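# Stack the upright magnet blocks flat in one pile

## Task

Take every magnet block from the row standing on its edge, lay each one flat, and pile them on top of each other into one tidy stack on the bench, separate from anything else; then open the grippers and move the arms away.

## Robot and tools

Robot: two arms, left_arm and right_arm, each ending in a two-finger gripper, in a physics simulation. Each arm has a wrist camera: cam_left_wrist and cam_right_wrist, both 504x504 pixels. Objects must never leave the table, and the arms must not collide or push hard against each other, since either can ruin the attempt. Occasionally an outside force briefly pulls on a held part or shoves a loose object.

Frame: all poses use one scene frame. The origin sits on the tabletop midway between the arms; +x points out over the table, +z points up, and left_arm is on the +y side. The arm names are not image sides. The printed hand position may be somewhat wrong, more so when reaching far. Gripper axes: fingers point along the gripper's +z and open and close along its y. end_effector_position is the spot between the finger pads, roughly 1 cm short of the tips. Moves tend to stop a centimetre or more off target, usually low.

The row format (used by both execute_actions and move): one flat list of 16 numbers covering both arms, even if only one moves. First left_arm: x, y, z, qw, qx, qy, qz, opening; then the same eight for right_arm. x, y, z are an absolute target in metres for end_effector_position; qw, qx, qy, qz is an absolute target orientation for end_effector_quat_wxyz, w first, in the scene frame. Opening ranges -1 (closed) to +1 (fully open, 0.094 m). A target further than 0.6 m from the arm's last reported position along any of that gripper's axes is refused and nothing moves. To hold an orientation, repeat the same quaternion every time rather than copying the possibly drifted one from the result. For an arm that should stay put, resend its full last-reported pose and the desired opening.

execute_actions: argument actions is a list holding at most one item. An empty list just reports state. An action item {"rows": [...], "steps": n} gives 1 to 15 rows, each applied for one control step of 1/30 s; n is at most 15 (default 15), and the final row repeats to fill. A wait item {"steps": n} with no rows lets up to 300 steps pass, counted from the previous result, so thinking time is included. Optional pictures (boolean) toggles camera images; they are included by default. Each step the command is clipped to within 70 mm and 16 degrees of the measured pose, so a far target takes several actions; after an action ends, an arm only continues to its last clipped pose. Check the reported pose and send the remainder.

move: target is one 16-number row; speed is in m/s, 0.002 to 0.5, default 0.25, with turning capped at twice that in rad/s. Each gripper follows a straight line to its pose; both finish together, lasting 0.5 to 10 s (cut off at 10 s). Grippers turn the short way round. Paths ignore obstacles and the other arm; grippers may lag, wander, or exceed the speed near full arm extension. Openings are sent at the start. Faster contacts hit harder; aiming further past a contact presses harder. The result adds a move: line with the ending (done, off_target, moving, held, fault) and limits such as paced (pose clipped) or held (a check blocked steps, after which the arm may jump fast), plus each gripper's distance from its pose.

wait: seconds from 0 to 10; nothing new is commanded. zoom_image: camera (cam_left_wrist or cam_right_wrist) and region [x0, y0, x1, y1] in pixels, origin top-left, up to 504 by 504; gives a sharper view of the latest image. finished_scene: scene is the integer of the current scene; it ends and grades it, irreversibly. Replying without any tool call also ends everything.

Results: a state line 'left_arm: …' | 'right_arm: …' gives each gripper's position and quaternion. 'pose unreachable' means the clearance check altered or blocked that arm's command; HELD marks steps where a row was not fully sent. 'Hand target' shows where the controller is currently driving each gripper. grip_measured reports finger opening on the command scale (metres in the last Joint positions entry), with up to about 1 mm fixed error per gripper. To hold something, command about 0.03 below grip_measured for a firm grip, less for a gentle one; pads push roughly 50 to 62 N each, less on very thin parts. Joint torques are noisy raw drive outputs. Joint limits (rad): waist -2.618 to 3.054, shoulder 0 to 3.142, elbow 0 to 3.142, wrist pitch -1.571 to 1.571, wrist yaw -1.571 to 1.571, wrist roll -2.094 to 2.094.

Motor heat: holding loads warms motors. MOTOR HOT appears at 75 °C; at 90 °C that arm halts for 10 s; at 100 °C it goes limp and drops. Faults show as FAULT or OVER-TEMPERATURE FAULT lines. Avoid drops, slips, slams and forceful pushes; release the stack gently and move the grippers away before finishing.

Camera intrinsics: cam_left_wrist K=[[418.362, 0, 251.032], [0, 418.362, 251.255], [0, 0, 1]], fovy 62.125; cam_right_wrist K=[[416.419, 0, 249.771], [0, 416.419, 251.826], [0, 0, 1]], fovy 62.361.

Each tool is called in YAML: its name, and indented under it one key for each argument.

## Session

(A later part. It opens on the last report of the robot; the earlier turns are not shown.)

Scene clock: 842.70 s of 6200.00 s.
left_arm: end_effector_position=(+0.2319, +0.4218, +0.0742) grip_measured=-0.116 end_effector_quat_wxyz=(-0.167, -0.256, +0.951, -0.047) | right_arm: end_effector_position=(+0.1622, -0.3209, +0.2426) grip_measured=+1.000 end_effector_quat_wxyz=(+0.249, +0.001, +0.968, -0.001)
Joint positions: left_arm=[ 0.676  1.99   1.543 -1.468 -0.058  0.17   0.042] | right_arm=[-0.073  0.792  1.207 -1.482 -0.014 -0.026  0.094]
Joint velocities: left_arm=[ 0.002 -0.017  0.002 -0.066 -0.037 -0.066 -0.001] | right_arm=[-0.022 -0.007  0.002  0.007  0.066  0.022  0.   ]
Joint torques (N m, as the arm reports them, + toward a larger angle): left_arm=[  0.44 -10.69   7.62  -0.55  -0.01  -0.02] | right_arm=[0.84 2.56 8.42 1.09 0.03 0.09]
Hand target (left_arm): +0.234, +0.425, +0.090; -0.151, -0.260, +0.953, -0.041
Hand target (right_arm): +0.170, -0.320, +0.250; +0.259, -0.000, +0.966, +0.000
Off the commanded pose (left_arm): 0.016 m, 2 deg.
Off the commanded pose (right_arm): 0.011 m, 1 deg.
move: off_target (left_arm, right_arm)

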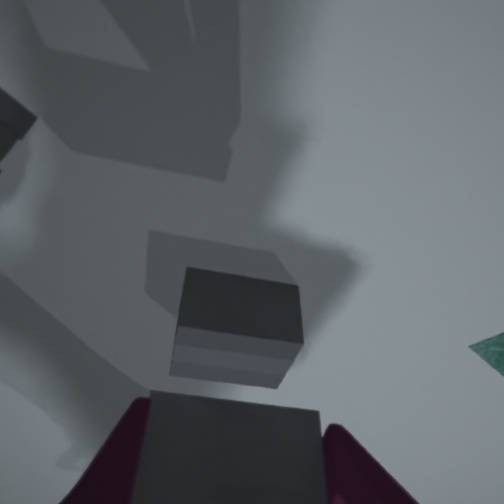

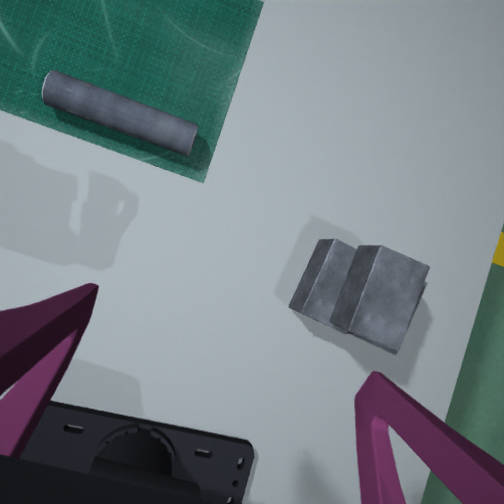

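move:
  target: [0.455,0.3855,0.115,0.5995,-0.1378,0.7813,0.1057,-0.145,0.17,-0.32,0.25,0.259,0,0.966,0,1]
  speed: 0.25

move:
  target: [0.459,0.387,0.070,0.5995,-0.1378,0.7813,0.1057,-0.145,0.17,-0.32,0.25,0.259,0,0.966,0,1]
  speed: 0.06

Scene clock: 851.23 s of 6200.00 s.
left_arm: end_effector_position=(+0.4515, +0.3878, +0.0958) grip_measured=-0.116 end_effector_quat_wxyz=(+0.577, -0.150, +0.797, +0.096) | right_arm: end_effector_position=(+0.1622, -0.3209, +0.2425) grip_measured=+1.000 end_effector_quat_wxyz=(+0.249, +0.001, +0.968, -0.001)
Joint positions: left_arm=[ 0.332  1.786  0.615  0.85   0.01  -0.019  0.042] | right_arm=[-0.073  0.792  1.207 -1.483 -0.014 -0.026  0.094]
Joint velocities: left_arm=[ 0.007  0.012  0.022  0.007  0.066 -0.007  0.001] | right_arm=[-0.002  0.007 -0.007  0.007 -0.007  0.007  0.   ]
Joint torques (N m, as the arm reports them, + toward a larger angle): left_arm=[-1.07 -6.5   5.75  2.15 -0.09 -0.03] | right_arm=[0.89 2.55 8.4  1.07 0.04 0.09]
Hand target (left_arm): +0.458, +0.387, +0.111; +0.601, -0.145, +0.779, +0.101
Hand target (right_arm): +0.170, -0.320, +0.250; +0.259, -0.000, +0.966, +0.000
Off the commanded pose (left_arm): 0.020 m, 4 deg.
Off the commanded pose (right_arm): 0.011 m, 1 deg.
After step 90, 1.43 s passed at rest.
move: off_target (left_arm, right_arm)

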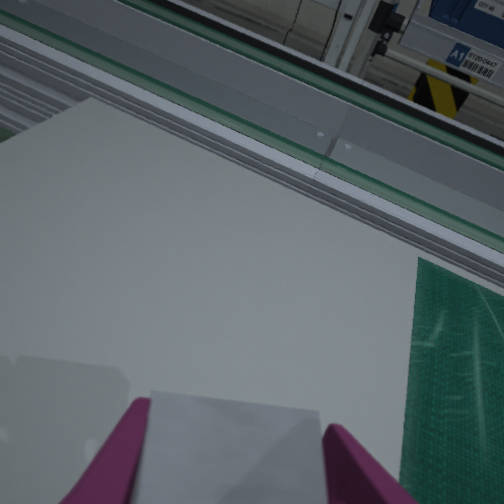

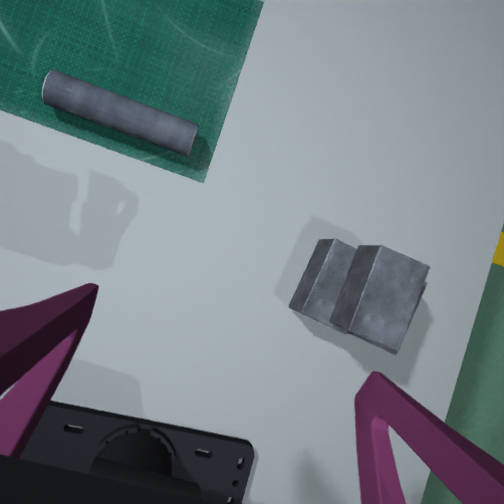

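Scene clock: 852.40 s of 6200.00 s.
left_arm: end_effector_position=(+0.4539, +0.3887, +0.0559) grip_measured=-0.116 end_effector_quat_wxyz=(+0.578, -0.146, +0.797, +0.099) | right_arm: end_effector_position=(+0.1622, -0.3209, +0.2425) grip_measured=+1.000 end_effector_quat_wxyz=(+0.249, +0.001, +0.968, -0.001)
Joint positions: left_arm=[ 0.332  1.968  0.596  1.053  0.01  -0.009  0.042] | right_arm=[-0.073  0.792  1.207 -1.483 -0.014 -0.026  0.094]
Joint velocities: left_arm=[-0.007 -0.002 -0.002  0.007 -0.051 -0.007  0.001] | right_arm=[-0.002 -0.007 -0.002  0.037 -0.007  0.037  0.   ]
Joint torques (N m, as the arm reports them, + toward a larger angle): left_arm=[-0.99 -7.05  4.3   2.1  -0.06  0.07] | right_arm=[0.81 2.51 8.42 1.07 0.04 0.07]
Hand target (left_arm): +0.459, +0.387, +0.069; +0.599, -0.138, +0.782, +0.105
Hand target (right_arm): +0.170, -0.320, +0.250; +0.259, -0.000, +0.966, +0.000
Off the commanded pose (left_arm): 0.015 m, 3 deg.
Off the commanded pose (right_arm): 0.011 m, 1 deg.
move: off_target (left_arm, right_arm)

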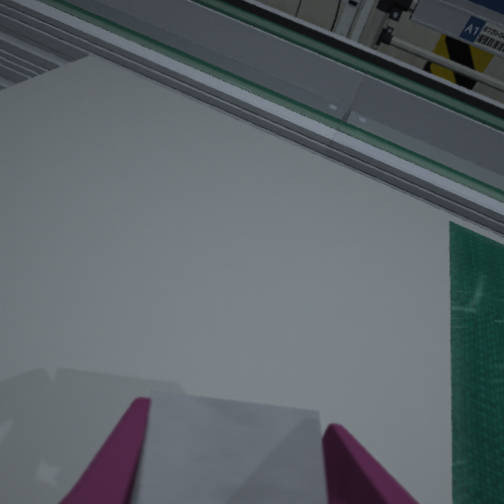

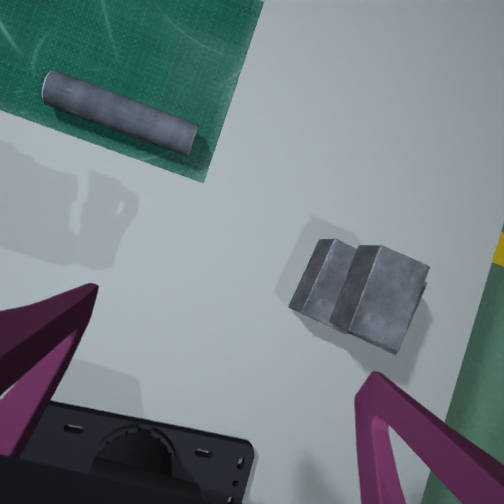

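move:
  target: [0.457,0.3865,0.054,0.5995,-0.1378,0.7813,0.1057,-0.145,0.17,-0.32,0.25,0.259,0,0.966,0,1]
  speed: 0.02

Scene clock: 857.13 s of 6200.00 s.
left_arm: end_effector_position=(+0.4549, +0.3890, +0.0429) grip_measured=-0.116 end_effector_quat_wxyz=(+0.580, -0.145, +0.795, +0.099) | right_arm: end_effector_position=(+0.1622, -0.3209, +0.2425) grip_measured=+1.000 end_effector_quat_wxyz=(+0.249, +0.001, +0.968, -0.001)
Joint positions: left_arm=[ 0.332  2.037  0.596  1.129  0.01  -0.008  0.042] | right_arm=[-0.073  0.792  1.207 -1.483 -0.014 -0.026  0.094]
Joint velocities: left_arm=[-0.002  0.002  0.002  0.081  0.022 -0.066 -0.001] | right_arm=[ 0.022  0.007 -0.007 -0.022 -0.066  0.125  0.   ]
Joint torques (N m, as the arm reports them, + toward a larger angle): left_arm=[-0.91 -7.28  2.97  2.13 -0.06  0.04] | right_arm=[0.9  2.45 8.36 1.1  0.05 0.09]
Hand target (left_arm): +0.457, +0.386, +0.054; +0.599, -0.138, +0.782, +0.105
Hand target (right_arm): +0.170, -0.320, +0.250; +0.259, -0.000, +0.966, +0.000
Off the commanded pose (left_arm): 0.012 m, 3 deg.
Off the commanded pose (right_arm): 0.011 m, 1 deg.
After step 90, 0.10 s passed at rest.
move: off_target (left_arm, right_arm)

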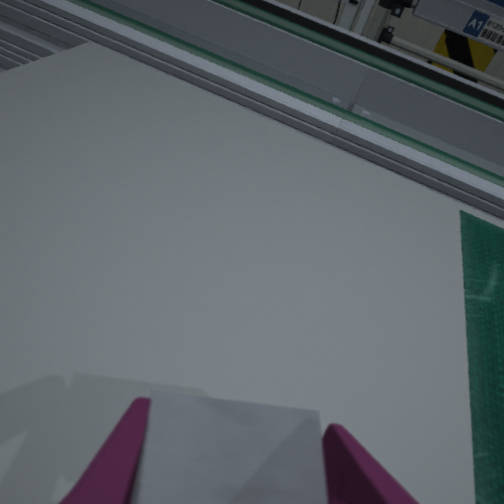

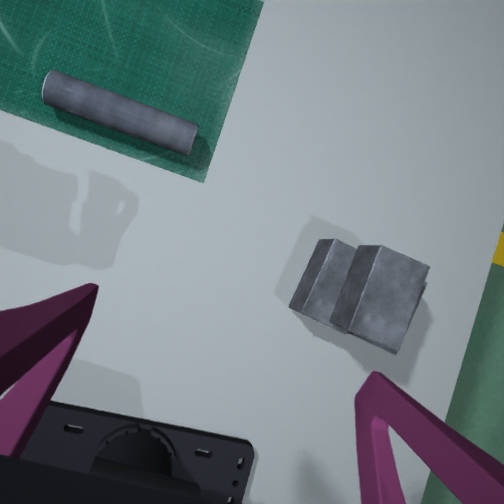

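execute_actions:
  actions:
    - {"rows":[[0.453,0.385,0.053,0.5995,-0.1378,0.7813,0.1057,-0.145,0.17,-0.32,0.25,0.259,0,0.966,0,1]],"steps":15}
  pictures: false

Scene clock: 863.03 s of 6200.00 s.
left_arm: end_effector_position=(+0.4486, +0.3866, +0.0390) grip_measured=-0.116 end_effector_quat_wxyz=(+0.577, -0.146, +0.797, +0.099) | right_arm: end_effector_position=(+0.1622, -0.3209, +0.2425) grip_measured=+1.000 end_effector_quat_wxyz=(+0.249, +0.001, +0.968, -0.001)
Joint positions: left_arm=[ 0.332  2.037  0.569  1.149  0.01  -0.008  0.042] | right_arm=[-0.073  0.792  1.207 -1.483 -0.014 -0.026  0.094]
Joint velocities: left_arm=[-0.002  0.007  0.002 -0.051  0.066 -0.022  0.   ] | right_arm=[-0.002 -0.007 -0.002 -0.007  0.022  0.037  0.   ]
Joint torques (N m, as the arm reports them, + toward a larger angle): left_arm=[-0.83 -7.38  3.52  2.13 -0.06  0.04] | right_arm=[0.81 2.55 8.39 1.1  0.02 0.08]
Hand target (left_arm): +0.453, +0.385, +0.053; +0.599, -0.138, +0.782, +0.105
Hand target (right_arm): +0.170, -0.320, +0.250; +0.259, -0.000, +0.966, +0.000
Off the commanded pose (left_arm): 0.015 m, 3 deg.
Off the commanded pose (right_arm): 0.011 m, 1 deg.
Steps of this call (steps 1 to 90: nothing new was sent; then 2.40 s passed at rest; steps 91 to 105: all 15 steps of this action). Readings (end_effector_position):
91: left_arm (+0.4546, +0.3889, +0.0438) | right_arm (+0.1622, -0.3209, +0.2425)
92: left_arm (+0.4533, +0.3884, +0.0433) | right_arm (+0.1622, -0.3209, +0.2425)
94: left_arm (+0.4503, +0.3873, +0.0404) | right_arm (+0.1622, -0.3209, +0.2425)
98: left_arm (+0.4483, +0.3865, +0.0382) | right_arm (+0.1622, -0.3209, +0.2425)
105: the state above

execute_actions:
  actions:
    - {"rows":[[0.4555,0.386,0.054,0.5995,-0.1378,0.7813,0.1057,-0.145,0.17,-0.32,0.25,0.259,0,0.966,0,1],[0.4555,0.386,0.054,0.5995,-0.1378,0.7813,0.1057,-0.145,0.17,-0.32,0.25,0.259,0,0.966,0,1],[0.4555,0.386,0.054,0.5995,-0.1378,0.7813,0.1057,-0.145,0.17,-0.32,0.25,0.259,0,0.966,0,1],[0.4555,0.386,0.054,0.5995,-0.1378,0.7813,0.1057,-0.145,0.17,-0.32,0.25,0.259,0,0.966,0,1],[0.4555,0.386,0.054,0.5995,-0.1378,0.7813,0.1057,-0.145,0.17,-0.32,0.25,0.259,0,0.966,0,1],[0.4555,0.386,0.054,0.5995,-0.1378,0.7813,0.1057,-0.145,0.17,-0.32,0.25,0.259,0,0.966,0,1],[0.4555,0.386,0.054,0.5995,-0.1378,0.7813,0.1057,-0.145,0.17,-0.32,0.25,0.259,0,0.966,0,1],[0.4575,0.3865,0.054,0.5995,-0.1378,0.7813,0.1057,-0.145,0.17,-0.32,0.25,0.259,0,0.966,0,1]],"steps":15}
  pictures: false

Scene clock: 873.93 s of 6200.00 s.
left_arm: end_effector_position=(+0.4486, +0.3867, +0.0391) grip_measured=-0.116 end_effector_quat_wxyz=(+0.578, -0.146, +0.797, +0.099) | right_arm: end_effector_position=(+0.1622, -0.3209, +0.2425) grip_measured=+1.000 end_effector_quat_wxyz=(+0.249, +0.001, +0.968, -0.001)
Joint positions: left_arm=[ 0.332  2.037  0.569  1.149  0.01  -0.008  0.042] | right_arm=[-0.073  0.792  1.207 -1.483 -0.014 -0.026  0.094]
Joint velocities: left_arm=[-0.002  0.002  0.017  0.022  0.037 -0.022 -0.   ] | right_arm=[-0.007 -0.012  0.012 -0.007  0.037  0.007  0.   ]
Joint torques (N m, as the arm reports them, + toward a larger angle): left_arm=[-0.95 -7.21  5.15  2.   -0.07  0.03] | right_arm=[0.84 2.54 8.4  1.07 0.05 0.11]
Hand target (left_arm): +0.457, +0.386, +0.054; +0.599, -0.138, +0.781, +0.105
Hand target (right_arm): +0.170, -0.320, +0.250; +0.259, -0.000, +0.966, +0.000
Off the commanded pose (left_arm): 0.017 m, 3 deg.
Off the commanded pose (right_arm): 0.011 m, 1 deg.
Steps of this call (steps 1 to 90: nothing new was sent; then 7.40 s passed at rest; steps 91 to 105: all 15 steps of this action). Readings (end_effector_position):
91: left_arm (+0.4486, +0.3867, +0.0391) | right_arm (+0.1622, -0.3209, +0.2425)
92: left_arm (+0.4486, +0.3867, +0.0391) | right_arm (+0.1622, -0.3209, +0.2425)
94: left_arm (+0.4486, +0.3867, +0.0391) | right_arm (+0.1622, -0.3209, +0.2425)
98: left_arm (+0.4486, +0.3867, +0.0391) | right_arm (+0.1622, -0.3209, +0.2425)
105: the state above

execute_actions:
  actions:
    - {"rows":[[0.460,0.3872,0.054,0.5995,-0.1378,0.7813,0.1057,-0.145,0.17,-0.32,0.25,0.259,0,0.966,0,1]],"steps":15}
  pictures: false

Scene clock: 879.77 s of 6200.00 s.
left_arm: end_effector_position=(+0.4486, +0.3867, +0.0391) grip_measured=-0.116 end_effector_quat_wxyz=(+0.578, -0.146, +0.797, +0.099) | right_arm: end_effector_position=(+0.1622, -0.3209, +0.2425) grip_measured=+1.000 end_effector_quat_wxyz=(+0.249, +0.001, +0.968, -0.001)
Joint positions: left_arm=[ 0.332  2.037  0.569  1.149  0.01  -0.008  0.042] | right_arm=[-0.073  0.792  1.207 -1.483 -0.014 -0.026  0.094]
Joint velocities: left_arm=[-0.027 -0.002 -0.017 -0.007 -0.007 -0.022 -0.001] | right_arm=[-0.017 -0.012  0.002 -0.007 -0.037  0.007  0.   ]
Joint torques (N m, as the arm reports them, + toward a larger angle): left_arm=[-1.03 -6.82  6.02  1.93 -0.09  0.02] | right_arm=[0.94 2.53 8.37 1.09 0.03 0.07]
Hand target (left_arm): +0.459, +0.387, +0.054; +0.599, -0.138, +0.781, +0.105
Hand target (right_arm): +0.170, -0.320, +0.250; +0.259, -0.000, +0.966, +0.000
Off the commanded pose (left_arm): 0.019 m, 3 deg.
Off the commanded pose (right_arm): 0.011 m, 1 deg.
Steps of this call (steps 1 to 90: nothing new was sent; then 2.33 s passed at rest; steps 91 to 105: all 15 steps of this action). Readings (end_effector_position):
91: left_arm (+0.4486, +0.3867, +0.0391) | right_arm (+0.1622, -0.3209, +0.2425)
92: left_arm (+0.4486, +0.3867, +0.0391) | right_arm (+0.1622, -0.3209, +0.2425)
94: left_arm (+0.4486, +0.3867, +0.0391) | right_arm (+0.1622, -0.3209, +0.2425)
98: left_arm (+0.4486, +0.3867, +0.0391) | right_arm (+0.1622, -0.3209, +0.2425)
105: the state above

execute_actions:
  actions:
    - {"rows":[[0.457,0.3865,0.056,0.5995,-0.1378,0.7813,0.1057,-0.145,0.17,-0.32,0.25,0.259,0,0.966,0,1],[0.457,0.3865,0.058,0.5995,-0.1378,0.7813,0.1057,-0.145,0.17,-0.32,0.25,0.259,0,0.966,0,1],[0.457,0.3865,0.060,0.5995,-0.1378,0.7813,0.1057,-0.145,0.17,-0.32,0.25,0.259,0,0.966,0,1],[0.457,0.3865,0.062,0.5995,-0.1378,0.7813,0.1057,-0.145,0.17,-0.32,0.25,0.259,0,0.966,0,1],[0.457,0.3865,0.064,0.5995,-0.1378,0.7813,0.1057,-0.145,0.17,-0.32,0.25,0.259,0,0.966,0,1],[0.457,0.3865,0.066,0.5995,-0.1378,0.7813,0.1057,-0.145,0.17,-0.32,0.25,0.259,0,0.966,0,1]],"steps":15}

Scene clock: 885.83 s of 6200.00 s.
left_arm: end_effector_position=(+0.4479, +0.3864, +0.0418) grip_measured=-0.116 end_effector_quat_wxyz=(+0.574, -0.146, +0.800, +0.098) | right_arm: end_effector_position=(+0.1622, -0.3209, +0.2425) grip_measured=+1.000 end_effector_quat_wxyz=(+0.249, +0.001, +0.968, -0.001)
Joint positions: left_arm=[ 0.332  2.013  0.569  1.115  0.01  -0.008  0.042] | right_arm=[-0.073  0.792  1.207 -1.483 -0.014 -0.026  0.094]
Joint velocities: left_arm=[ 0.012 -0.002 -0.022 -0.081  0.037 -0.051  0.001] | right_arm=[ 0.002 -0.007  0.002  0.037 -0.022 -0.022  0.   ]
Joint torques (N m, as the arm reports them, + toward a larger angle): left_arm=[-0.92 -9.74  5.37  1.84 -0.08  0.05] | right_arm=[0.79 2.5  8.28 1.08 0.03 0.1 ]
Hand target (left_arm): +0.457, +0.386, +0.066; +0.600, -0.138, +0.781, +0.105
Hand target (right_arm): +0.170, -0.320, +0.250; +0.259, -0.000, +0.966, +0.000
Off the commanded pose (left_arm): 0.026 m, 4 deg.
Off the commanded pose (right_arm): 0.011 m, 1 deg.
Steps of this call (steps 1 to 90: nothing new was sent; then 2.57 s passed at rest; steps 91 to 105: all 15 steps of this action). Readings (end_effector_position):
91: left_arm (+0.4486, +0.3867, +0.0391) | right_arm (+0.1622, -0.3209, +0.2425)
92: left_arm (+0.4486, +0.3867, +0.0391) | right_arm (+0.1622, -0.3209, +0.2425)
94: left_arm (+0.4484, +0.3866, +0.0384) | right_arm (+0.1622, -0.3209, +0.2425)
98: left_arm (+0.4478, +0.3864, +0.0397) | right_arm (+0.1622, -0.3209, +0.2425)
105: the state above

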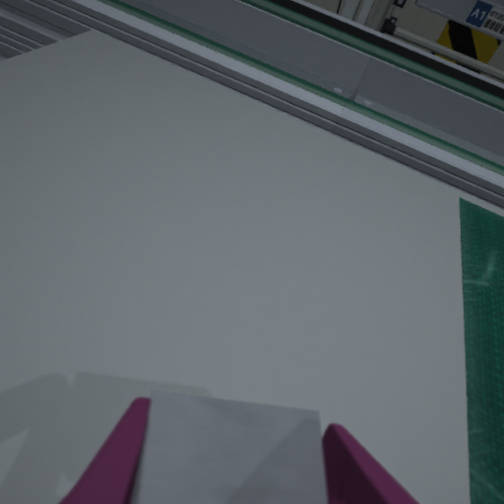

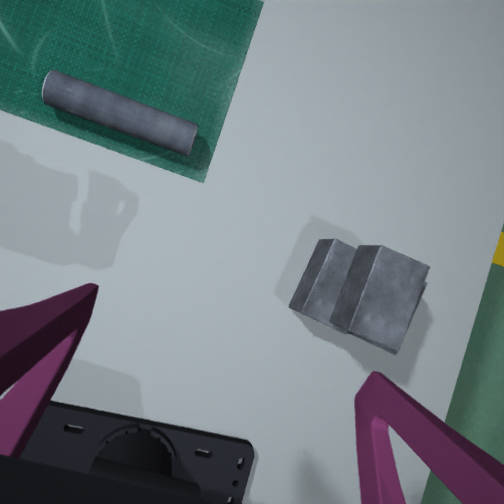

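move:
  target: [0.466,0.3895,0.078,0.5995,-0.1378,0.7813,0.1057,-0.145,0.17,-0.32,0.25,0.259,0,0.966,0,1]
  speed: 0.05

move:
  target: [0.456,0.387,0.060,0.5995,-0.1378,0.7813,0.1057,-0.145,0.17,-0.32,0.25,0.259,0,0.966,0,1]
  speed: 0.04

Scene clock: 905.03 s of 6200.00 s.
left_arm: end_effector_position=(+0.4534, +0.3885, +0.0491) grip_measured=-0.116 end_effector_quat_wxyz=(+0.569, -0.147, +0.804, +0.097) | right_arm: end_effector_position=(+0.1622, -0.3209, +0.2425) grip_measured=+1.000 end_effector_quat_wxyz=(+0.249, +0.001, +0.968, -0.001)
Joint positions: left_arm=[ 0.332  1.977  0.601  1.036  0.01  -0.008  0.042] | right_arm=[-0.073  0.792  1.207 -1.483 -0.014 -0.026  0.094]
Joint velocities: left_arm=[ 0.012 -0.002 -0.007 -0.007  0.037  0.051 -0.   ] | right_arm=[ 0.012 -0.012 -0.007  0.081  0.007  0.051  0.   ]
Joint torques (N m, as the arm reports them, + toward a larger angle): left_arm=[-1.   -9.61  6.6   1.83 -0.07  0.03] | right_arm=[0.82 2.57 8.38 1.09 0.05 0.09]
Hand target (left_arm): +0.465, +0.389, +0.078; +0.600, -0.138, +0.781, +0.105
Hand target (right_arm): +0.170, -0.320, +0.250; +0.259, -0.000, +0.966, +0.000
Off the commanded pose (left_arm): 0.032 m, 5 deg.
Off the commanded pose (right_arm): 0.011 m, 1 deg.
After step 90, 15.07 s passed at rest.
move: off_target (left_arm, right_arm)

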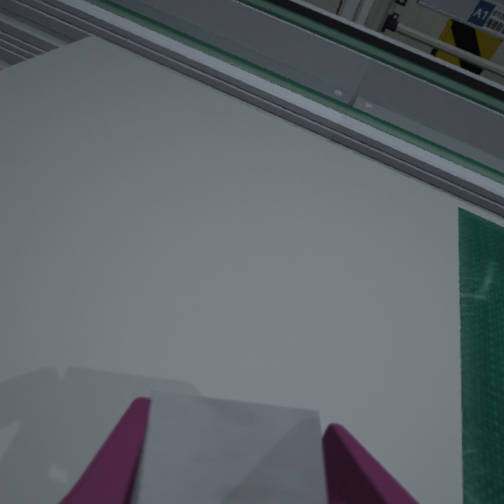

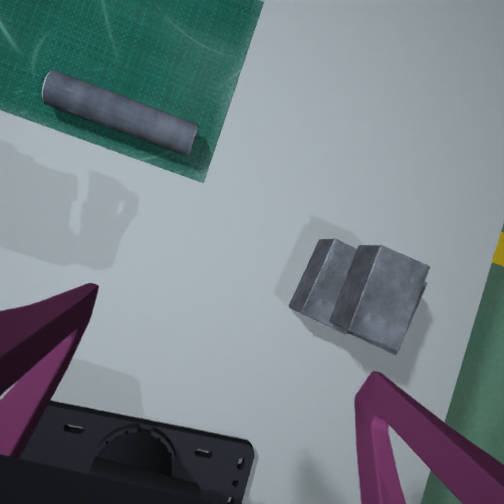

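Scene clock: 906.30 s of 6200.00 s.
left_arm: end_effector_position=(+0.4525, +0.3881, +0.0474) grip_measured=-0.116 end_effector_quat_wxyz=(+0.578, -0.146, +0.797, +0.099) | right_arm: end_effector_position=(+0.1622, -0.3209, +0.2425) grip_measured=+1.000 end_effector_quat_wxyz=(+0.249, +0.001, +0.968, -0.001)
Joint positions: left_arm=[ 0.332  2.006  0.587  1.102  0.01  -0.008  0.042] | right_arm=[-0.073  0.792  1.207 -1.483 -0.014 -0.026  0.094]
Joint velocities: left_arm=[-0.007  0.007  0.007  0.037 -0.037 -0.037 -0.001] | right_arm=[ 0.007 -0.002 -0.012  0.051  0.022 -0.022  0.   ]
Joint torques (N m, as the arm reports them, + toward a larger angle): left_arm=[-0.69 -7.15  3.68  2.09 -0.02  0.05] | right_arm=[0.86 2.57 8.37 1.1  0.04 0.06]
Hand target (left_arm): +0.456, +0.387, +0.060; +0.599, -0.138, +0.782, +0.105
Hand target (right_arm): +0.170, -0.320, +0.250; +0.259, -0.000, +0.966, +0.000
Off the commanded pose (left_arm): 0.013 m, 3 deg.
Off the commanded pose (right_arm): 0.011 m, 1 deg.
move: off_target (left_arm, right_arm)

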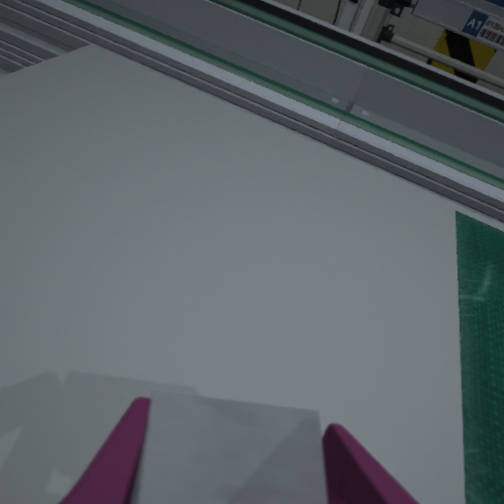

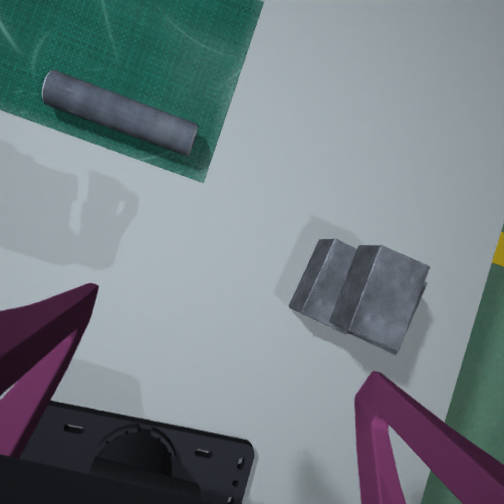

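move:
  target: [0.4565,0.387,0.050,0.5995,-0.1378,0.7813,0.1057,-0.145,0.17,-0.32,0.25,0.259,0,0.966,0,1]
  speed: 0.015

Scene clock: 912.13 s of 6200.00 s.
left_arm: end_effector_position=(+0.4527, +0.3882, +0.0375) grip_measured=-0.116 end_effector_quat_wxyz=(+0.579, -0.145, +0.796, +0.099) | right_arm: end_effector_position=(+0.1622, -0.3209, +0.2425) grip_measured=+1.000 end_effector_quat_wxyz=(+0.249, +0.001, +0.968, -0.001)
Joint positions: left_arm=[ 0.332  2.055  0.587  1.153  0.01  -0.007  0.042] | right_arm=[-0.073  0.792  1.207 -1.483 -0.014 -0.026  0.094]
Joint velocities: left_arm=[ 0.007 -0.017 -0.012  0.007  0.007  0.022 -0.001] | right_arm=[ 0.007 -0.002  0.002  0.007 -0.081  0.007  0.   ]
Joint torques (N m, as the arm reports them, + toward a larger angle): left_arm=[-0.73 -7.28  3.54  2.15 -0.05  0.04] | right_arm=[0.83 2.62 8.37 1.11 0.06 0.1 ]
Hand target (left_arm): +0.456, +0.387, +0.050; +0.599, -0.138, +0.782, +0.105
Hand target (right_arm): +0.170, -0.320, +0.250; +0.259, -0.000, +0.966, +0.000
Off the commanded pose (left_arm): 0.013 m, 3 deg.
Off the commanded pose (right_arm): 0.011 m, 1 deg.
After step 90, 0.87 s passed at rest.
move: off_target (left_arm, right_arm)

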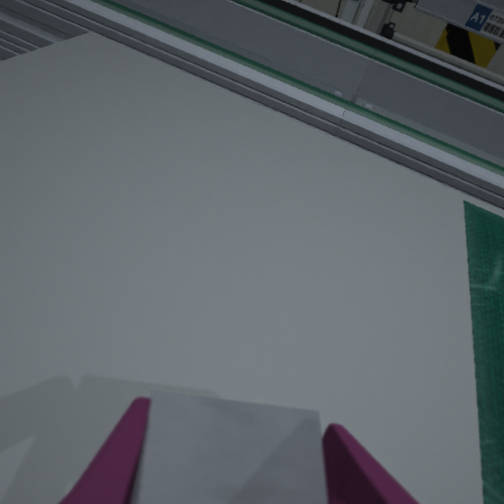

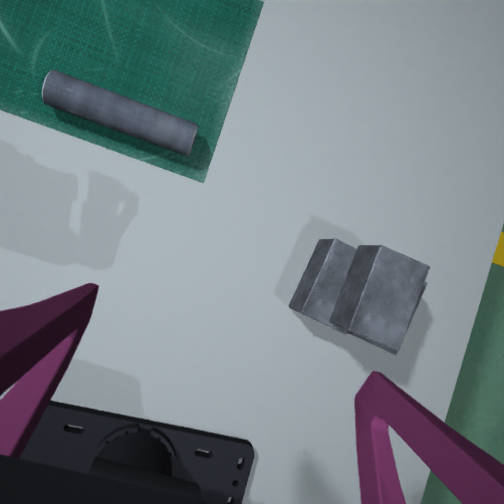

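execute_actions:
  actions:
    - {"rows":[[0.4565,0.387,0.049,0.5995,-0.1378,0.7813,0.1057,-0.145,0.17,-0.32,0.25,0.259,0,0.966,0,1],[0.4565,0.387,0.048,0.5995,-0.1378,0.7813,0.1057,-0.145,0.17,-0.32,0.25,0.259,0,0.966,0,1],[0.4565,0.387,0.047,0.5995,-0.1378,0.7813,0.1057,-0.145,0.17,-0.32,0.25,0.259,0,0.966,0,1],[0.4565,0.387,0.046,0.5995,-0.1378,0.7813,0.1057,-0.145,0.17,-0.32,0.25,0.259,0,0.966,0,1],[0.4565,0.387,0.045,0.5995,-0.1378,0.7813,0.1057,-0.145,0.17,-0.32,0.25,0.259,0,0.966,0,1]],"steps":15}
  pictures: false

Scene clock: 917.00 s of 6200.00 s.
left_arm: end_effector_position=(+0.4538, +0.3886, +0.0373) grip_measured=-0.116 end_effector_quat_wxyz=(+0.586, -0.144, +0.791, +0.101) | right_arm: end_effector_position=(+0.1622, -0.3209, +0.2425) grip_measured=+1.000 end_effector_quat_wxyz=(+0.249, +0.001, +0.968, -0.001)
Joint positions: left_arm=[ 0.332  2.076  0.587  1.191  0.01  -0.006  0.042] | right_arm=[-0.073  0.792  1.207 -1.483 -0.014 -0.026  0.094]
Joint velocities: left_arm=[ 0.017 -0.012 -0.012  0.007  0.051 -0.051  0.   ] | right_arm=[ 0.012 -0.002 -0.007 -0.007  0.007  0.007  0.   ]
Joint torques (N m, as the arm reports them, + toward a larger angle): left_arm=[-0.64 -7.06  3.48  1.99 -0.03  0.  ] | right_arm=[0.84 2.53 8.34 1.07 0.03 0.1 ]
Hand target (left_arm): +0.457, +0.387, +0.045; +0.599, -0.138, +0.781, +0.105
Hand target (right_arm): +0.170, -0.320, +0.250; +0.259, -0.000, +0.966, +0.000
Off the commanded pose (left_arm): 0.008 m, 2 deg.
Off the commanded pose (right_arm): 0.011 m, 1 deg.
Steps of this call (steps 1 to 90: nothing new was sent; then 1.37 s passed at rest; steps 91 to 105: all 15 steps of this action). Readings (end_effector_position):
91: left_arm (+0.4528, +0.3883, +0.0380) | right_arm (+0.1622, -0.3209, +0.2425)
92: left_arm (+0.4529, +0.3883, +0.0381) | right_arm (+0.1622, -0.3209, +0.2425)
94: left_arm (+0.4530, +0.3883, +0.0372) | right_arm (+0.1622, -0.3209, +0.2425)
98: left_arm (+0.4536, +0.3885, +0.0372) | right_arm (+0.1622, -0.3209, +0.2425)
105: the state above

execute_actions:
  actions:
    - {"rows":[[0.4565,0.387,0.047,0.5995,-0.1378,0.7813,0.1057,-0.11,0.17,-0.32,0.25,0.259,0,0.966,0,1],[0.4565,0.387,0.047,0.5995,-0.1378,0.7813,0.1057,-0.10,0.17,-0.32,0.25,0.259,0,0.966,0,1],[0.4565,0.387,0.047,0.5995,-0.1378,0.7813,0.1057,-0.08,0.17,-0.32,0.25,0.259,0,0.966,0,1],[0.4565,0.387,0.047,0.5995,-0.1378,0.7813,0.1057,-0.05,0.17,-0.32,0.25,0.259,0,0.966,0,1],[0.4565,0.387,0.047,0.5995,-0.1378,0.7813,0.1057,0.0,0.17,-0.32,0.25,0.259,0,0.966,0,1],[0.4565,0.387,0.047,0.5995,-0.1378,0.7813,0.1057,0.05,0.17,-0.32,0.25,0.259,0,0.966,0,1],[0.4565,0.387,0.047,0.5995,-0.1378,0.7813,0.1057,0.1,0.17,-0.32,0.25,0.259,0,0.966,0,1],[0.4565,0.387,0.047,0.5995,-0.1378,0.7813,0.1057,0.2,0.17,-0.32,0.25,0.259,0,0.966,0,1],[0.4565,0.387,0.047,0.5995,-0.1378,0.7813,0.1057,0.35,0.17,-0.32,0.25,0.259,0,0.966,0,1]],"steps":15}
  pictures: false

move:
  target: [0.41,0.376,0.10,0.5507,-0.1440,0.8164,0.0971,0.4,0.17,-0.32,0.25,0.259,0,0.966,0,1]
  speed: 0.12

Scene clock: 925.87 s of 6200.00 s.
left_arm: end_effector_position=(+0.4538, +0.3886, +0.0374) grip_measured=+0.347 end_effector_quat_wxyz=(+0.586, -0.144, +0.791, +0.101) | right_arm: end_effector_position=(+0.1622, -0.3209, +0.2425) grip_measured=+1.000 end_effector_quat_wxyz=(+0.249, +0.001, +0.968, -0.001)
Joint positions: left_arm=[ 0.332  2.076  0.587  1.192  0.01  -0.006  0.063] | right_arm=[-0.073  0.792  1.207 -1.483 -0.014 -0.026  0.094]
Joint velocities: left_arm=[ 0.002  0.002 -0.002  0.007 -0.037 -0.007  0.001] | right_arm=[-0.002 -0.002 -0.007 -0.066 -0.037 -0.007  0.   ]
Joint torques (N m, as the arm reports them, + toward a larger angle): left_arm=[-0.71 -7.75  3.4   1.92 -0.04  0.02] | right_arm=[0.84 2.63 8.36 1.08 0.02 0.08]
Hand target (left_arm): +0.457, +0.387, +0.047; +0.599, -0.138, +0.781, +0.105
Hand target (right_arm): +0.170, -0.320, +0.250; +0.259, -0.000, +0.966, +0.000
Off the commanded pose (left_arm): 0.010 m, 2 deg.
Off the commanded pose (right_arm): 0.011 m, 1 deg.
Steps of this call (steps 1 to 90: nothing new was sent; then 5.37 s passed at rest; steps 91 to 105: all 15 steps of this action). Readings (end_effector_position):
91: left_arm (+0.4538, +0.3886, +0.0372) | right_arm (+0.1622, -0.3209, +0.2425)
92: left_arm (+0.4538, +0.3886, +0.0372) | right_arm (+0.1622, -0.3209, +0.2425)
94: left_arm (+0.4538, +0.3886, +0.0372) | right_arm (+0.1622, -0.3209, +0.2425)
98: left_arm (+0.4538, +0.3886, +0.0374) | right_arm (+0.1622, -0.3209, +0.2425)
105: the state above

Scene clock: 927.47 s of 6200.00 s.
left_arm: end_effector_position=(+0.4096, +0.3713, +0.0902) grip_measured=+0.398 end_effector_quat_wxyz=(+0.539, -0.146, +0.824, +0.093) | right_arm: end_effector_position=(+0.1622, -0.3209, +0.2425) grip_measured=+1.000 end_effector_quat_wxyz=(+0.249, +0.001, +0.968, -0.001)
Joint positions: left_arm=[0.332 1.598 0.489 0.695 0.013 0.003 0.066] | right_arm=[-0.073  0.792  1.207 -1.483 -0.014 -0.026  0.094]
Joint velocities: left_arm=[ 0.012  0.027  0.012  0.007  0.007  0.022 -0.001] | right_arm=[ 0.012 -0.007 -0.007  0.007 -0.022 -0.007  0.   ]
Joint torques (N m, as the arm reports them, + toward a larger angle): left_arm=[ 1.22 -6.84  5.85  1.61  0.1   0.03] | right_arm=[0.9  2.66 8.34 1.08 0.04 0.1 ]
Hand target (left_arm): +0.410, +0.376, +0.102; +0.551, -0.144, +0.816, +0.098
Hand target (right_arm): +0.170, -0.320, +0.250; +0.259, -0.000, +0.966, +0.000
Off the commanded pose (left_arm): 0.011 m, 2 deg.
Off the commanded pose (right_arm): 0.011 m, 1 deg.
move: off_target (left_arm, right_arm)

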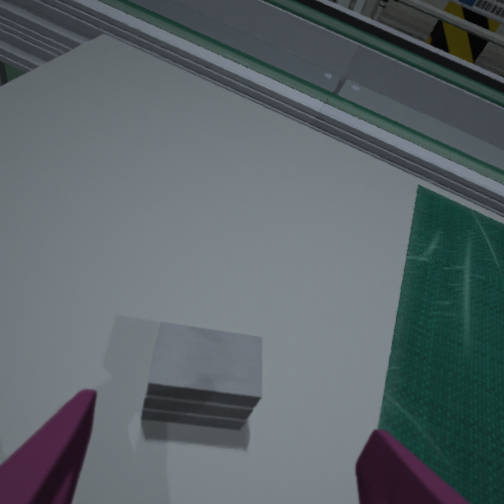

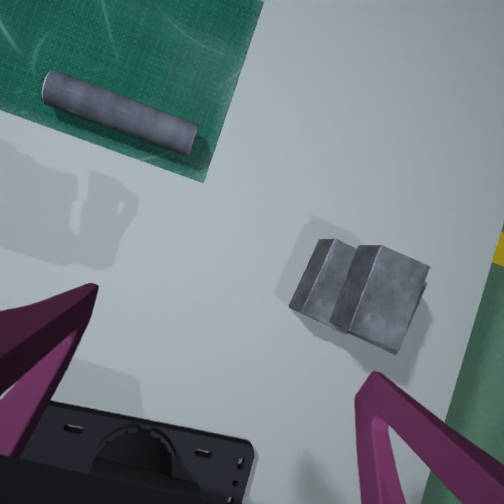

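zoom_image:
  camera: "cam_left_wrist"
  region: [120, 310, 290, 450]

Region (120, 310, 290, 450) of cam_left_wrist's 504x504 image, scaled by 2.965, with more detail than that image has; it fills the top 415 rows of this view, and the rest is white.

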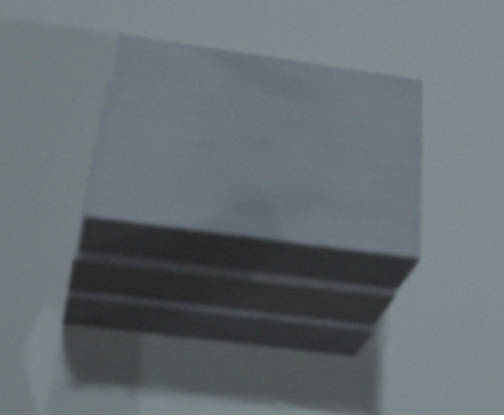

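move:
  target: [0.222,0.418,0.095,-0.1509,-0.2598,0.9529,-0.0411,0.5,0.17,-0.32,0.25,0.259,0,0.966,0,1]
  speed: 0.3

move:
  target: [0.2185,0.4165,0.05,-0.1509,-0.2598,0.9529,-0.0411,0.5,0.17,-0.32,0.25,0.259,0,0.966,0,1]
  speed: 0.08

Scene clock: 940.23 s of 6200.00 s.
left_arm: end_effector_position=(+0.2188, +0.4100, +0.0910) grip_measured=+0.497 end_effector_quat_wxyz=(-0.158, -0.256, +0.953, -0.041) | right_arm: end_effector_position=(+0.1622, -0.3209, +0.2425) grip_measured=+1.000 end_effector_quat_wxyz=(+0.249, +0.001, +0.968, -0.001)
Joint positions: left_arm=[ 0.673  1.89   1.478 -1.482 -0.06   0.168  0.07 ] | right_arm=[-0.073  0.792  1.207 -1.483 -0.014 -0.026  0.094]
Joint velocities: left_arm=[ 0.002 -0.017  0.002 -0.037  0.007  0.066 -0.001] | right_arm=[ 0.002 -0.007  0.002 -0.037  0.007 -0.066  0.   ]
Joint torques (N m, as the arm reports them, + toward a larger angle): left_arm=[ 0.78 -7.47  8.01 -0.42 -0.13  0.  ] | right_arm=[0.89 2.57 8.34 1.09 0.01 0.09]
Hand target (left_arm): +0.219, +0.417, +0.098; -0.153, -0.257, +0.953, -0.033
Hand target (right_arm): +0.170, -0.320, +0.250; +0.259, -0.000, +0.966, +0.000
Off the commanded pose (left_arm): 0.010 m, 1 deg.
Off the commanded pose (right_arm): 0.011 m, 1 deg.
After step 90, 6.67 s passed at rest.
move: off_target (right_arm)

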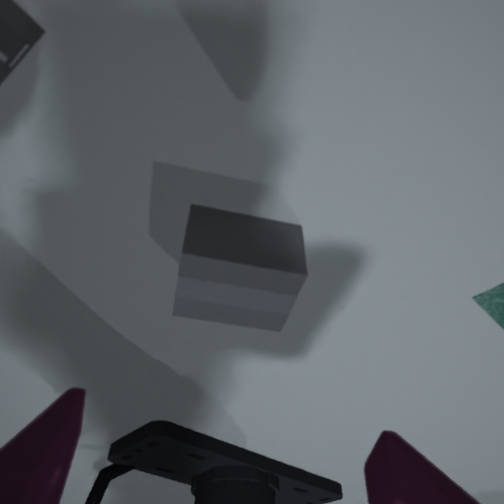

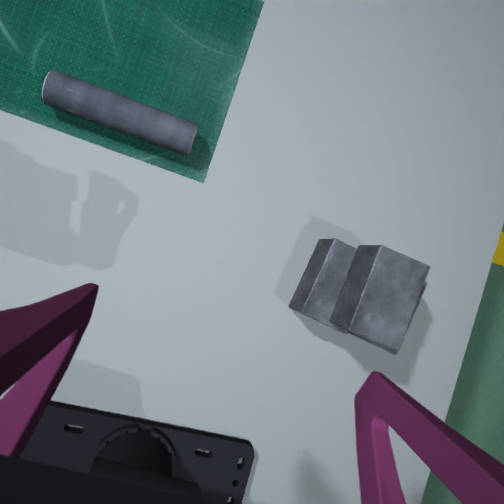

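Scene clock: 941.27 s of 6200.00 s.
left_arm: end_effector_position=(+0.2178, +0.4126, +0.0513) grip_measured=+0.497 end_effector_quat_wxyz=(-0.159, -0.257, +0.952, -0.042) | right_arm: end_effector_position=(+0.1622, -0.3209, +0.2425) grip_measured=+1.000 end_effector_quat_wxyz=(+0.249, +0.001, +0.968, -0.001)
Joint positions: left_arm=[ 0.682  1.933  1.374 -1.336 -0.06   0.175  0.07 ] | right_arm=[-0.073  0.792  1.207 -1.483 -0.014 -0.026  0.094]
Joint velocities: left_arm=[-0.002  0.012 -0.017 -0.037 -0.037  0.007 -0.   ] | right_arm=[-0.017 -0.017  0.002  0.051 -0.095 -0.007  0.   ]
Joint torques (N m, as the arm reports them, + toward a larger angle): left_arm=[ 0.92 -7.57  4.96 -0.1  -0.02  0.02] | right_arm=[0.87 2.54 8.34 1.1  0.04 0.09]
Hand target (left_arm): +0.219, +0.417, +0.050; -0.151, -0.260, +0.953, -0.041
Hand target (right_arm): +0.170, -0.320, +0.250; +0.259, -0.000, +0.966, +0.000
Off the commanded pose (left_arm): 0.004 m, 1 deg.
Off the commanded pose (right_arm): 0.011 m, 1 deg.
move: off_target (right_arm)

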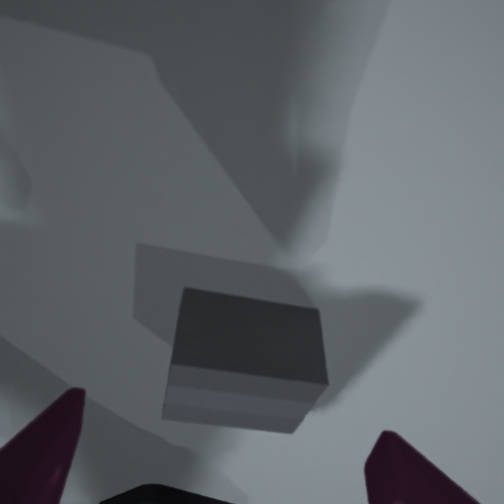

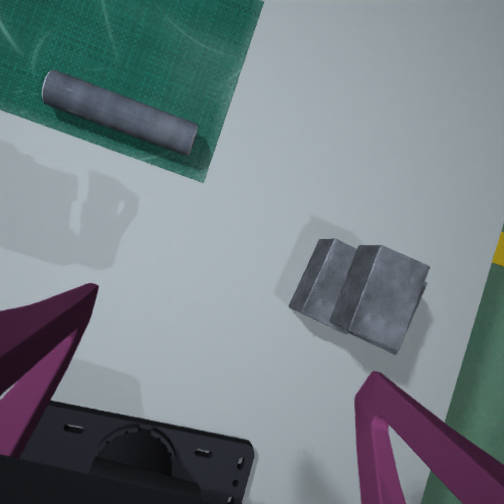

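move:
  target: [0.2172,0.4150,0.016,-0.1509,-0.2598,0.9529,-0.0411,0.5,0.17,-0.32,0.25,0.259,0,0.966,0,1]
  speed: 0.04

Scene clock: 945.33 s of 6200.00 s.
left_arm: end_effector_position=(+0.2167, +0.4116, +0.0180) grip_measured=+0.497 end_effector_quat_wxyz=(-0.158, -0.257, +0.953, -0.042) | right_arm: end_effector_position=(+0.1622, -0.3209, +0.2425) grip_measured=+1.000 end_effector_quat_wxyz=(+0.249, +0.001, +0.968, -0.001)
Joint positions: left_arm=[ 0.682  1.972  1.288 -1.209 -0.06   0.175  0.07 ] | right_arm=[-0.073  0.792  1.207 -1.483 -0.014 -0.026  0.094]
Joint velocities: left_arm=[ 0.007 -0.002 -0.002 -0.022 -0.022  0.007  0.   ] | right_arm=[-0.027  0.012 -0.007 -0.007  0.007 -0.007  0.   ]
Joint torques (N m, as the arm reports them, + toward a larger angle): left_arm=[ 0.76 -7.58  4.52 -0.14 -0.02  0.01] | right_arm=[0.87 2.55 8.43 1.07 0.02 0.09]
Hand target (left_arm): +0.217, +0.415, +0.016; -0.151, -0.260, +0.953, -0.041
Hand target (right_arm): +0.170, -0.320, +0.250; +0.259, -0.000, +0.966, +0.000
Off the commanded pose (left_arm): 0.004 m, 1 deg.
Off the commanded pose (right_arm): 0.011 m, 1 deg.
move: off_target (right_arm)

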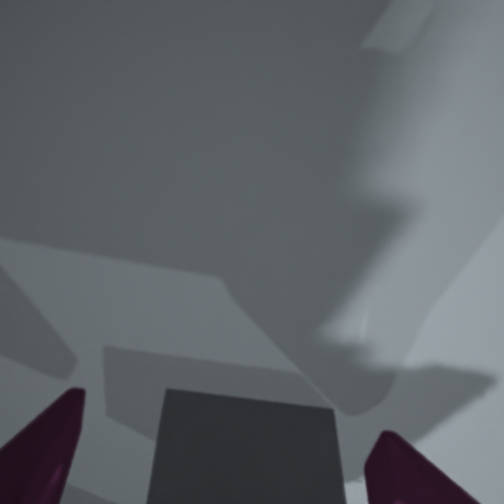

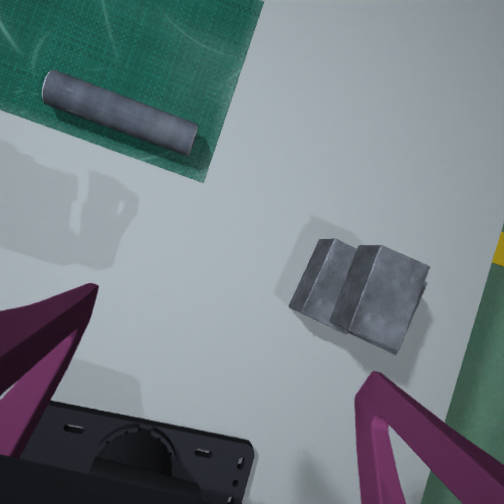

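execute_actions:
  actions:
    - {"rows":[[0.2172,0.4150,0.016,-0.1509,-0.2598,0.9529,-0.0411,0.35,0.17,-0.32,0.25,0.259,0,0.966,0,1],[0.2172,0.4150,0.016,-0.1509,-0.2598,0.9529,-0.0411,0.25,0.17,-0.32,0.25,0.259,0,0.966,0,1],[0.2172,0.4150,0.016,-0.1509,-0.2598,0.9529,-0.0411,0.15,0.17,-0.32,0.25,0.259,0,0.966,0,1],[0.2172,0.4150,0.016,-0.1509,-0.2598,0.9529,-0.0411,0.08,0.17,-0.32,0.25,0.259,0,0.966,0,1],[0.2172,0.4150,0.016,-0.1509,-0.2598,0.9529,-0.0411,0.02,0.17,-0.32,0.25,0.259,0,0.966,0,1],[0.2172,0.4150,0.016,-0.1509,-0.2598,0.9529,-0.0411,-0.03,0.17,-0.32,0.25,0.259,0,0.966,0,1],[0.2172,0.4150,0.016,-0.1509,-0.2598,0.9529,-0.0411,-0.06,0.17,-0.32,0.25,0.259,0,0.966,0,1],[0.2172,0.4150,0.016,-0.1509,-0.2598,0.9529,-0.0411,-0.08,0.17,-0.32,0.25,0.259,0,0.966,0,1],[0.2172,0.4150,0.016,-0.1509,-0.2598,0.9529,-0.0411,-0.10,0.17,-0.32,0.25,0.259,0,0.966,0,1],[0.2172,0.4150,0.016,-0.1509,-0.2598,0.9529,-0.0411,-0.12,0.17,-0.32,0.25,0.259,0,0.966,0,1],[0.2172,0.4150,0.016,-0.1509,-0.2598,0.9529,-0.0411,-0.135,0.17,-0.32,0.25,0.259,0,0.966,0,1],[0.2172,0.4150,0.016,-0.1509,-0.2598,0.9529,-0.0411,-0.145,0.17,-0.32,0.25,0.259,0,0.966,0,1]],"steps":15}
  pictures: false

move:
  target: [0.224,0.419,0.09,-0.1509,-0.2598,0.9529,-0.0411,-0.145,0.17,-0.32,0.25,0.259,0,0.966,0,1]
  speed: 0.1

Scene clock: 952.87 s of 6200.00 s.
left_arm: end_effector_position=(+0.2171, +0.4117, +0.0178) grip_measured=-0.115 end_effector_quat_wxyz=(-0.157, -0.257, +0.953, -0.042) | right_arm: end_effector_position=(+0.1622, -0.3209, +0.2425) grip_measured=+1.000 end_effector_quat_wxyz=(+0.249, +0.001, +0.968, -0.001)
Joint positions: left_arm=[ 0.682  1.972  1.288 -1.207 -0.059  0.176  0.042] | right_arm=[-0.073  0.792  1.207 -1.483 -0.014 -0.026  0.094]
Joint velocities: left_arm=[-0.007  0.002 -0.007  0.007 -0.066  0.022 -0.   ] | right_arm=[-0.007 -0.002 -0.002  0.066 -0.051 -0.007  0.   ]
Joint torques (N m, as the arm reports them, + toward a larger angle): left_arm=[ 0.76 -7.65  4.61 -0.13 -0.01 -0.02] | right_arm=[0.84 2.48 8.41 1.09 0.03 0.1 ]
Hand target (left_arm): +0.217, +0.415, +0.016; -0.151, -0.260, +0.953, -0.041
Hand target (right_arm): +0.170, -0.320, +0.250; +0.259, -0.000, +0.966, +0.000
Off the commanded pose (left_arm): 0.004 m, 1 deg.
Off the commanded pose (right_arm): 0.011 m, 1 deg.
Steps of this call (steps 1 to 90: nothing new was sent; then 4.03 s passed at rest; steps 91 to 105: all 15 steps of this action). Readings (end_effector_position):
91: left_arm (+0.2170, +0.4118, +0.0178) | right_arm (+0.1622, -0.3209, +0.2425)
92: left_arm (+0.2170, +0.4118, +0.0178) | right_arm (+0.1622, -0.3209, +0.2425)
94: left_arm (+0.2170, +0.4118, +0.0178) | right_arm (+0.1622, -0.3209, +0.2425)
98: left_arm (+0.2171, +0.4117, +0.0178) | right_arm (+0.1622, -0.3209, +0.2425)
105: the state above

Scene clock: 954.40 s of 6200.00 s.
left_arm: end_effector_position=(+0.2221, +0.4159, +0.0754) grip_measured=-0.115 end_effector_quat_wxyz=(-0.166, -0.256, +0.951, -0.047) | right_arm: end_effector_position=(+0.1622, -0.3209, +0.2425) grip_measured=+1.000 end_effector_quat_wxyz=(+0.249, +0.001, +0.968, -0.001)
Joint positions: left_arm=[ 0.682  1.944  1.483 -1.452 -0.059  0.176  0.042] | right_arm=[-0.073  0.792  1.207 -1.483 -0.014 -0.026  0.094]
Joint velocities: left_arm=[-0.007  0.007 -0.002 -0.022  0.007  0.007  0.   ] | right_arm=[-0.007  0.002 -0.002  0.007  0.007 -0.007  0.   ]
Joint torques (N m, as the arm reports them, + toward a larger angle): left_arm=[  0.37 -10.18   7.67  -0.55  -0.02  -0.03] | right_arm=[0.83 2.59 8.42 1.1  0.02 0.1 ]
Hand target (left_arm): +0.224, +0.419, +0.090; -0.151, -0.260, +0.953, -0.041
Hand target (right_arm): +0.170, -0.320, +0.250; +0.259, -0.000, +0.966, +0.000
Off the commanded pose (left_arm): 0.015 m, 2 deg.
Off the commanded pose (right_arm): 0.011 m, 1 deg.
move: off_target (left_arm, right_arm)

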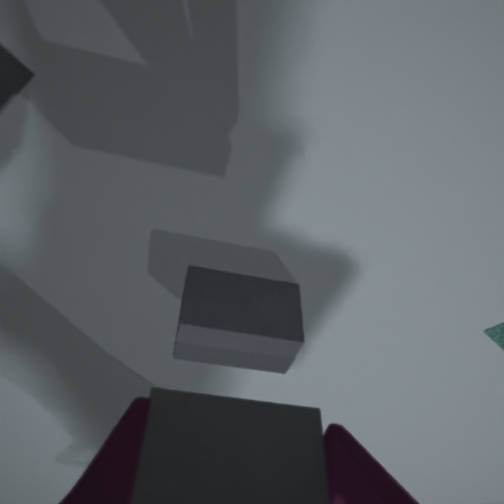

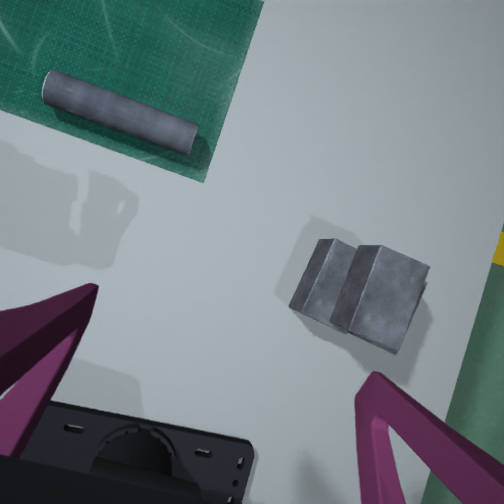

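move:
  target: [0.460,0.386,0.13,0.5995,-0.1378,0.7813,0.1057,-0.145,0.17,-0.32,0.25,0.259,0,0.966,0,1]
  speed: 0.25

move:
  target: [0.455,0.3865,0.078,0.5995,-0.1378,0.7813,0.1057,-0.145,0.17,-0.32,0.25,0.259,0,0.966,0,1]
  speed: 0.05

Scene clock: 963.93 s of 6200.00 s.
left_arm: end_effector_position=(+0.4563, +0.3884, +0.1101) grip_measured=-0.115 end_effector_quat_wxyz=(+0.576, -0.151, +0.797, +0.095) | right_arm: end_effector_position=(+0.1621, -0.3209, +0.2425) grip_measured=+1.000 end_effector_quat_wxyz=(+0.249, +0.001, +0.969, -0.001)
Joint positions: left_arm=[ 0.328  1.744  0.653  0.769  0.006 -0.021  0.042] | right_arm=[-0.073  0.792  1.207 -1.483 -0.014 -0.026  0.094]
Joint velocities: left_arm=[-0.007 -0.012 -0.007 -0.007 -0.037 -0.037 -0.001] | right_arm=[ 0.002 -0.002 -0.017 -0.007 -0.051  0.051  0.   ]
Joint torques (N m, as the arm reports them, + toward a larger angle): left_arm=[-1.04 -6.41  6.15  2.11 -0.12 -0.01] | right_arm=[0.78 2.56 8.37 1.11 0.03 0.08]
Hand target (left_arm): +0.463, +0.387, +0.126; +0.601, -0.146, +0.779, +0.101
Hand target (right_arm): +0.170, -0.320, +0.250; +0.259, -0.000, +0.966, +0.000
Off the commanded pose (left_arm): 0.020 m, 4 deg.
Off the commanded pose (right_arm): 0.011 m, 1 deg.
After step 90, 2.47 s passed at rest.
move: off_target (left_arm, right_arm)

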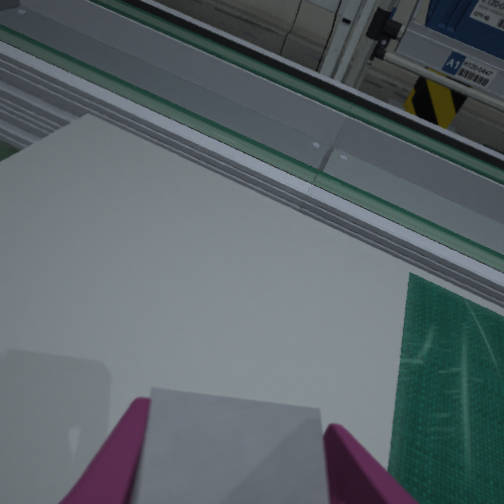

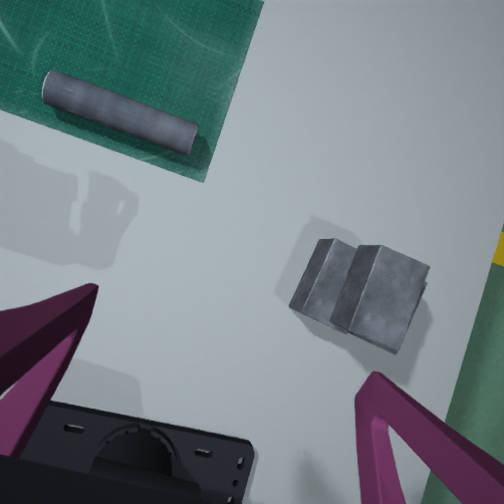

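Scene clock: 965.23 s of 6200.00 s.
left_arm: end_effector_position=(+0.4503, +0.3861, +0.0634) grip_measured=-0.115 end_effector_quat_wxyz=(+0.577, -0.145, +0.798, +0.099) | right_arm: end_effector_position=(+0.1621, -0.3209, +0.2425) grip_measured=+1.000 end_effector_quat_wxyz=(+0.249, +0.001, +0.969, -0.001)
Joint positions: left_arm=[ 0.328  1.922  0.581  1.02   0.006 -0.007  0.042] | right_arm=[-0.073  0.792  1.207 -1.483 -0.014 -0.026  0.094]
Joint velocities: left_arm=[-0.012 -0.002 -0.002  0.007  0.022  0.007  0.   ] | right_arm=[-0.027  0.007 -0.012 -0.022  0.022 -0.007  0.   ]
Joint torques (N m, as the arm reports them, + toward a larger angle): left_arm=[-0.28 -6.92  4.52  2.15  0.    0.03] | right_arm=[0.88 2.54 8.42 1.1  0.02 0.09]
Hand target (left_arm): +0.455, +0.386, +0.077; +0.599, -0.138, +0.782, +0.105
Hand target (right_arm): +0.170, -0.320, +0.250; +0.259, -0.000, +0.966, +0.000
Off the commanded pose (left_arm): 0.015 m, 3 deg.
Off the commanded pose (right_arm): 0.011 m, 1 deg.
move: off_target (left_arm, right_arm)

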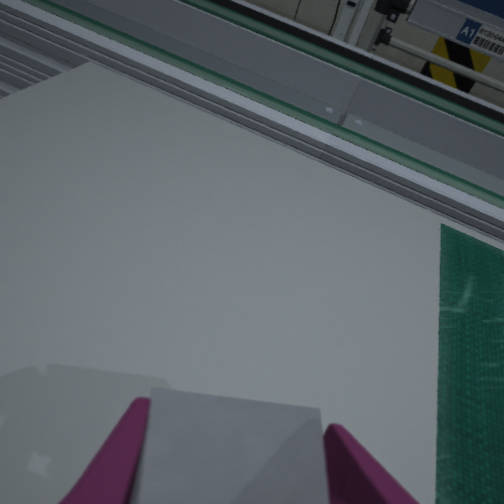

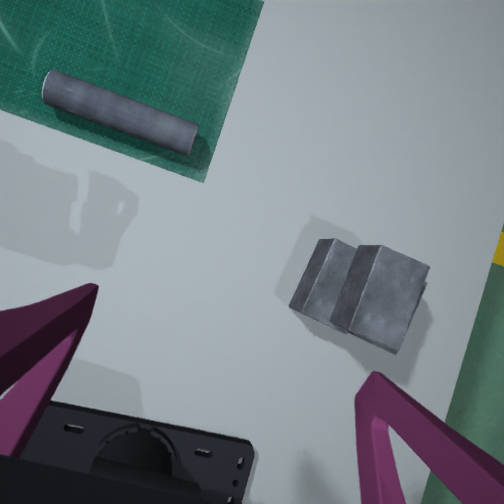

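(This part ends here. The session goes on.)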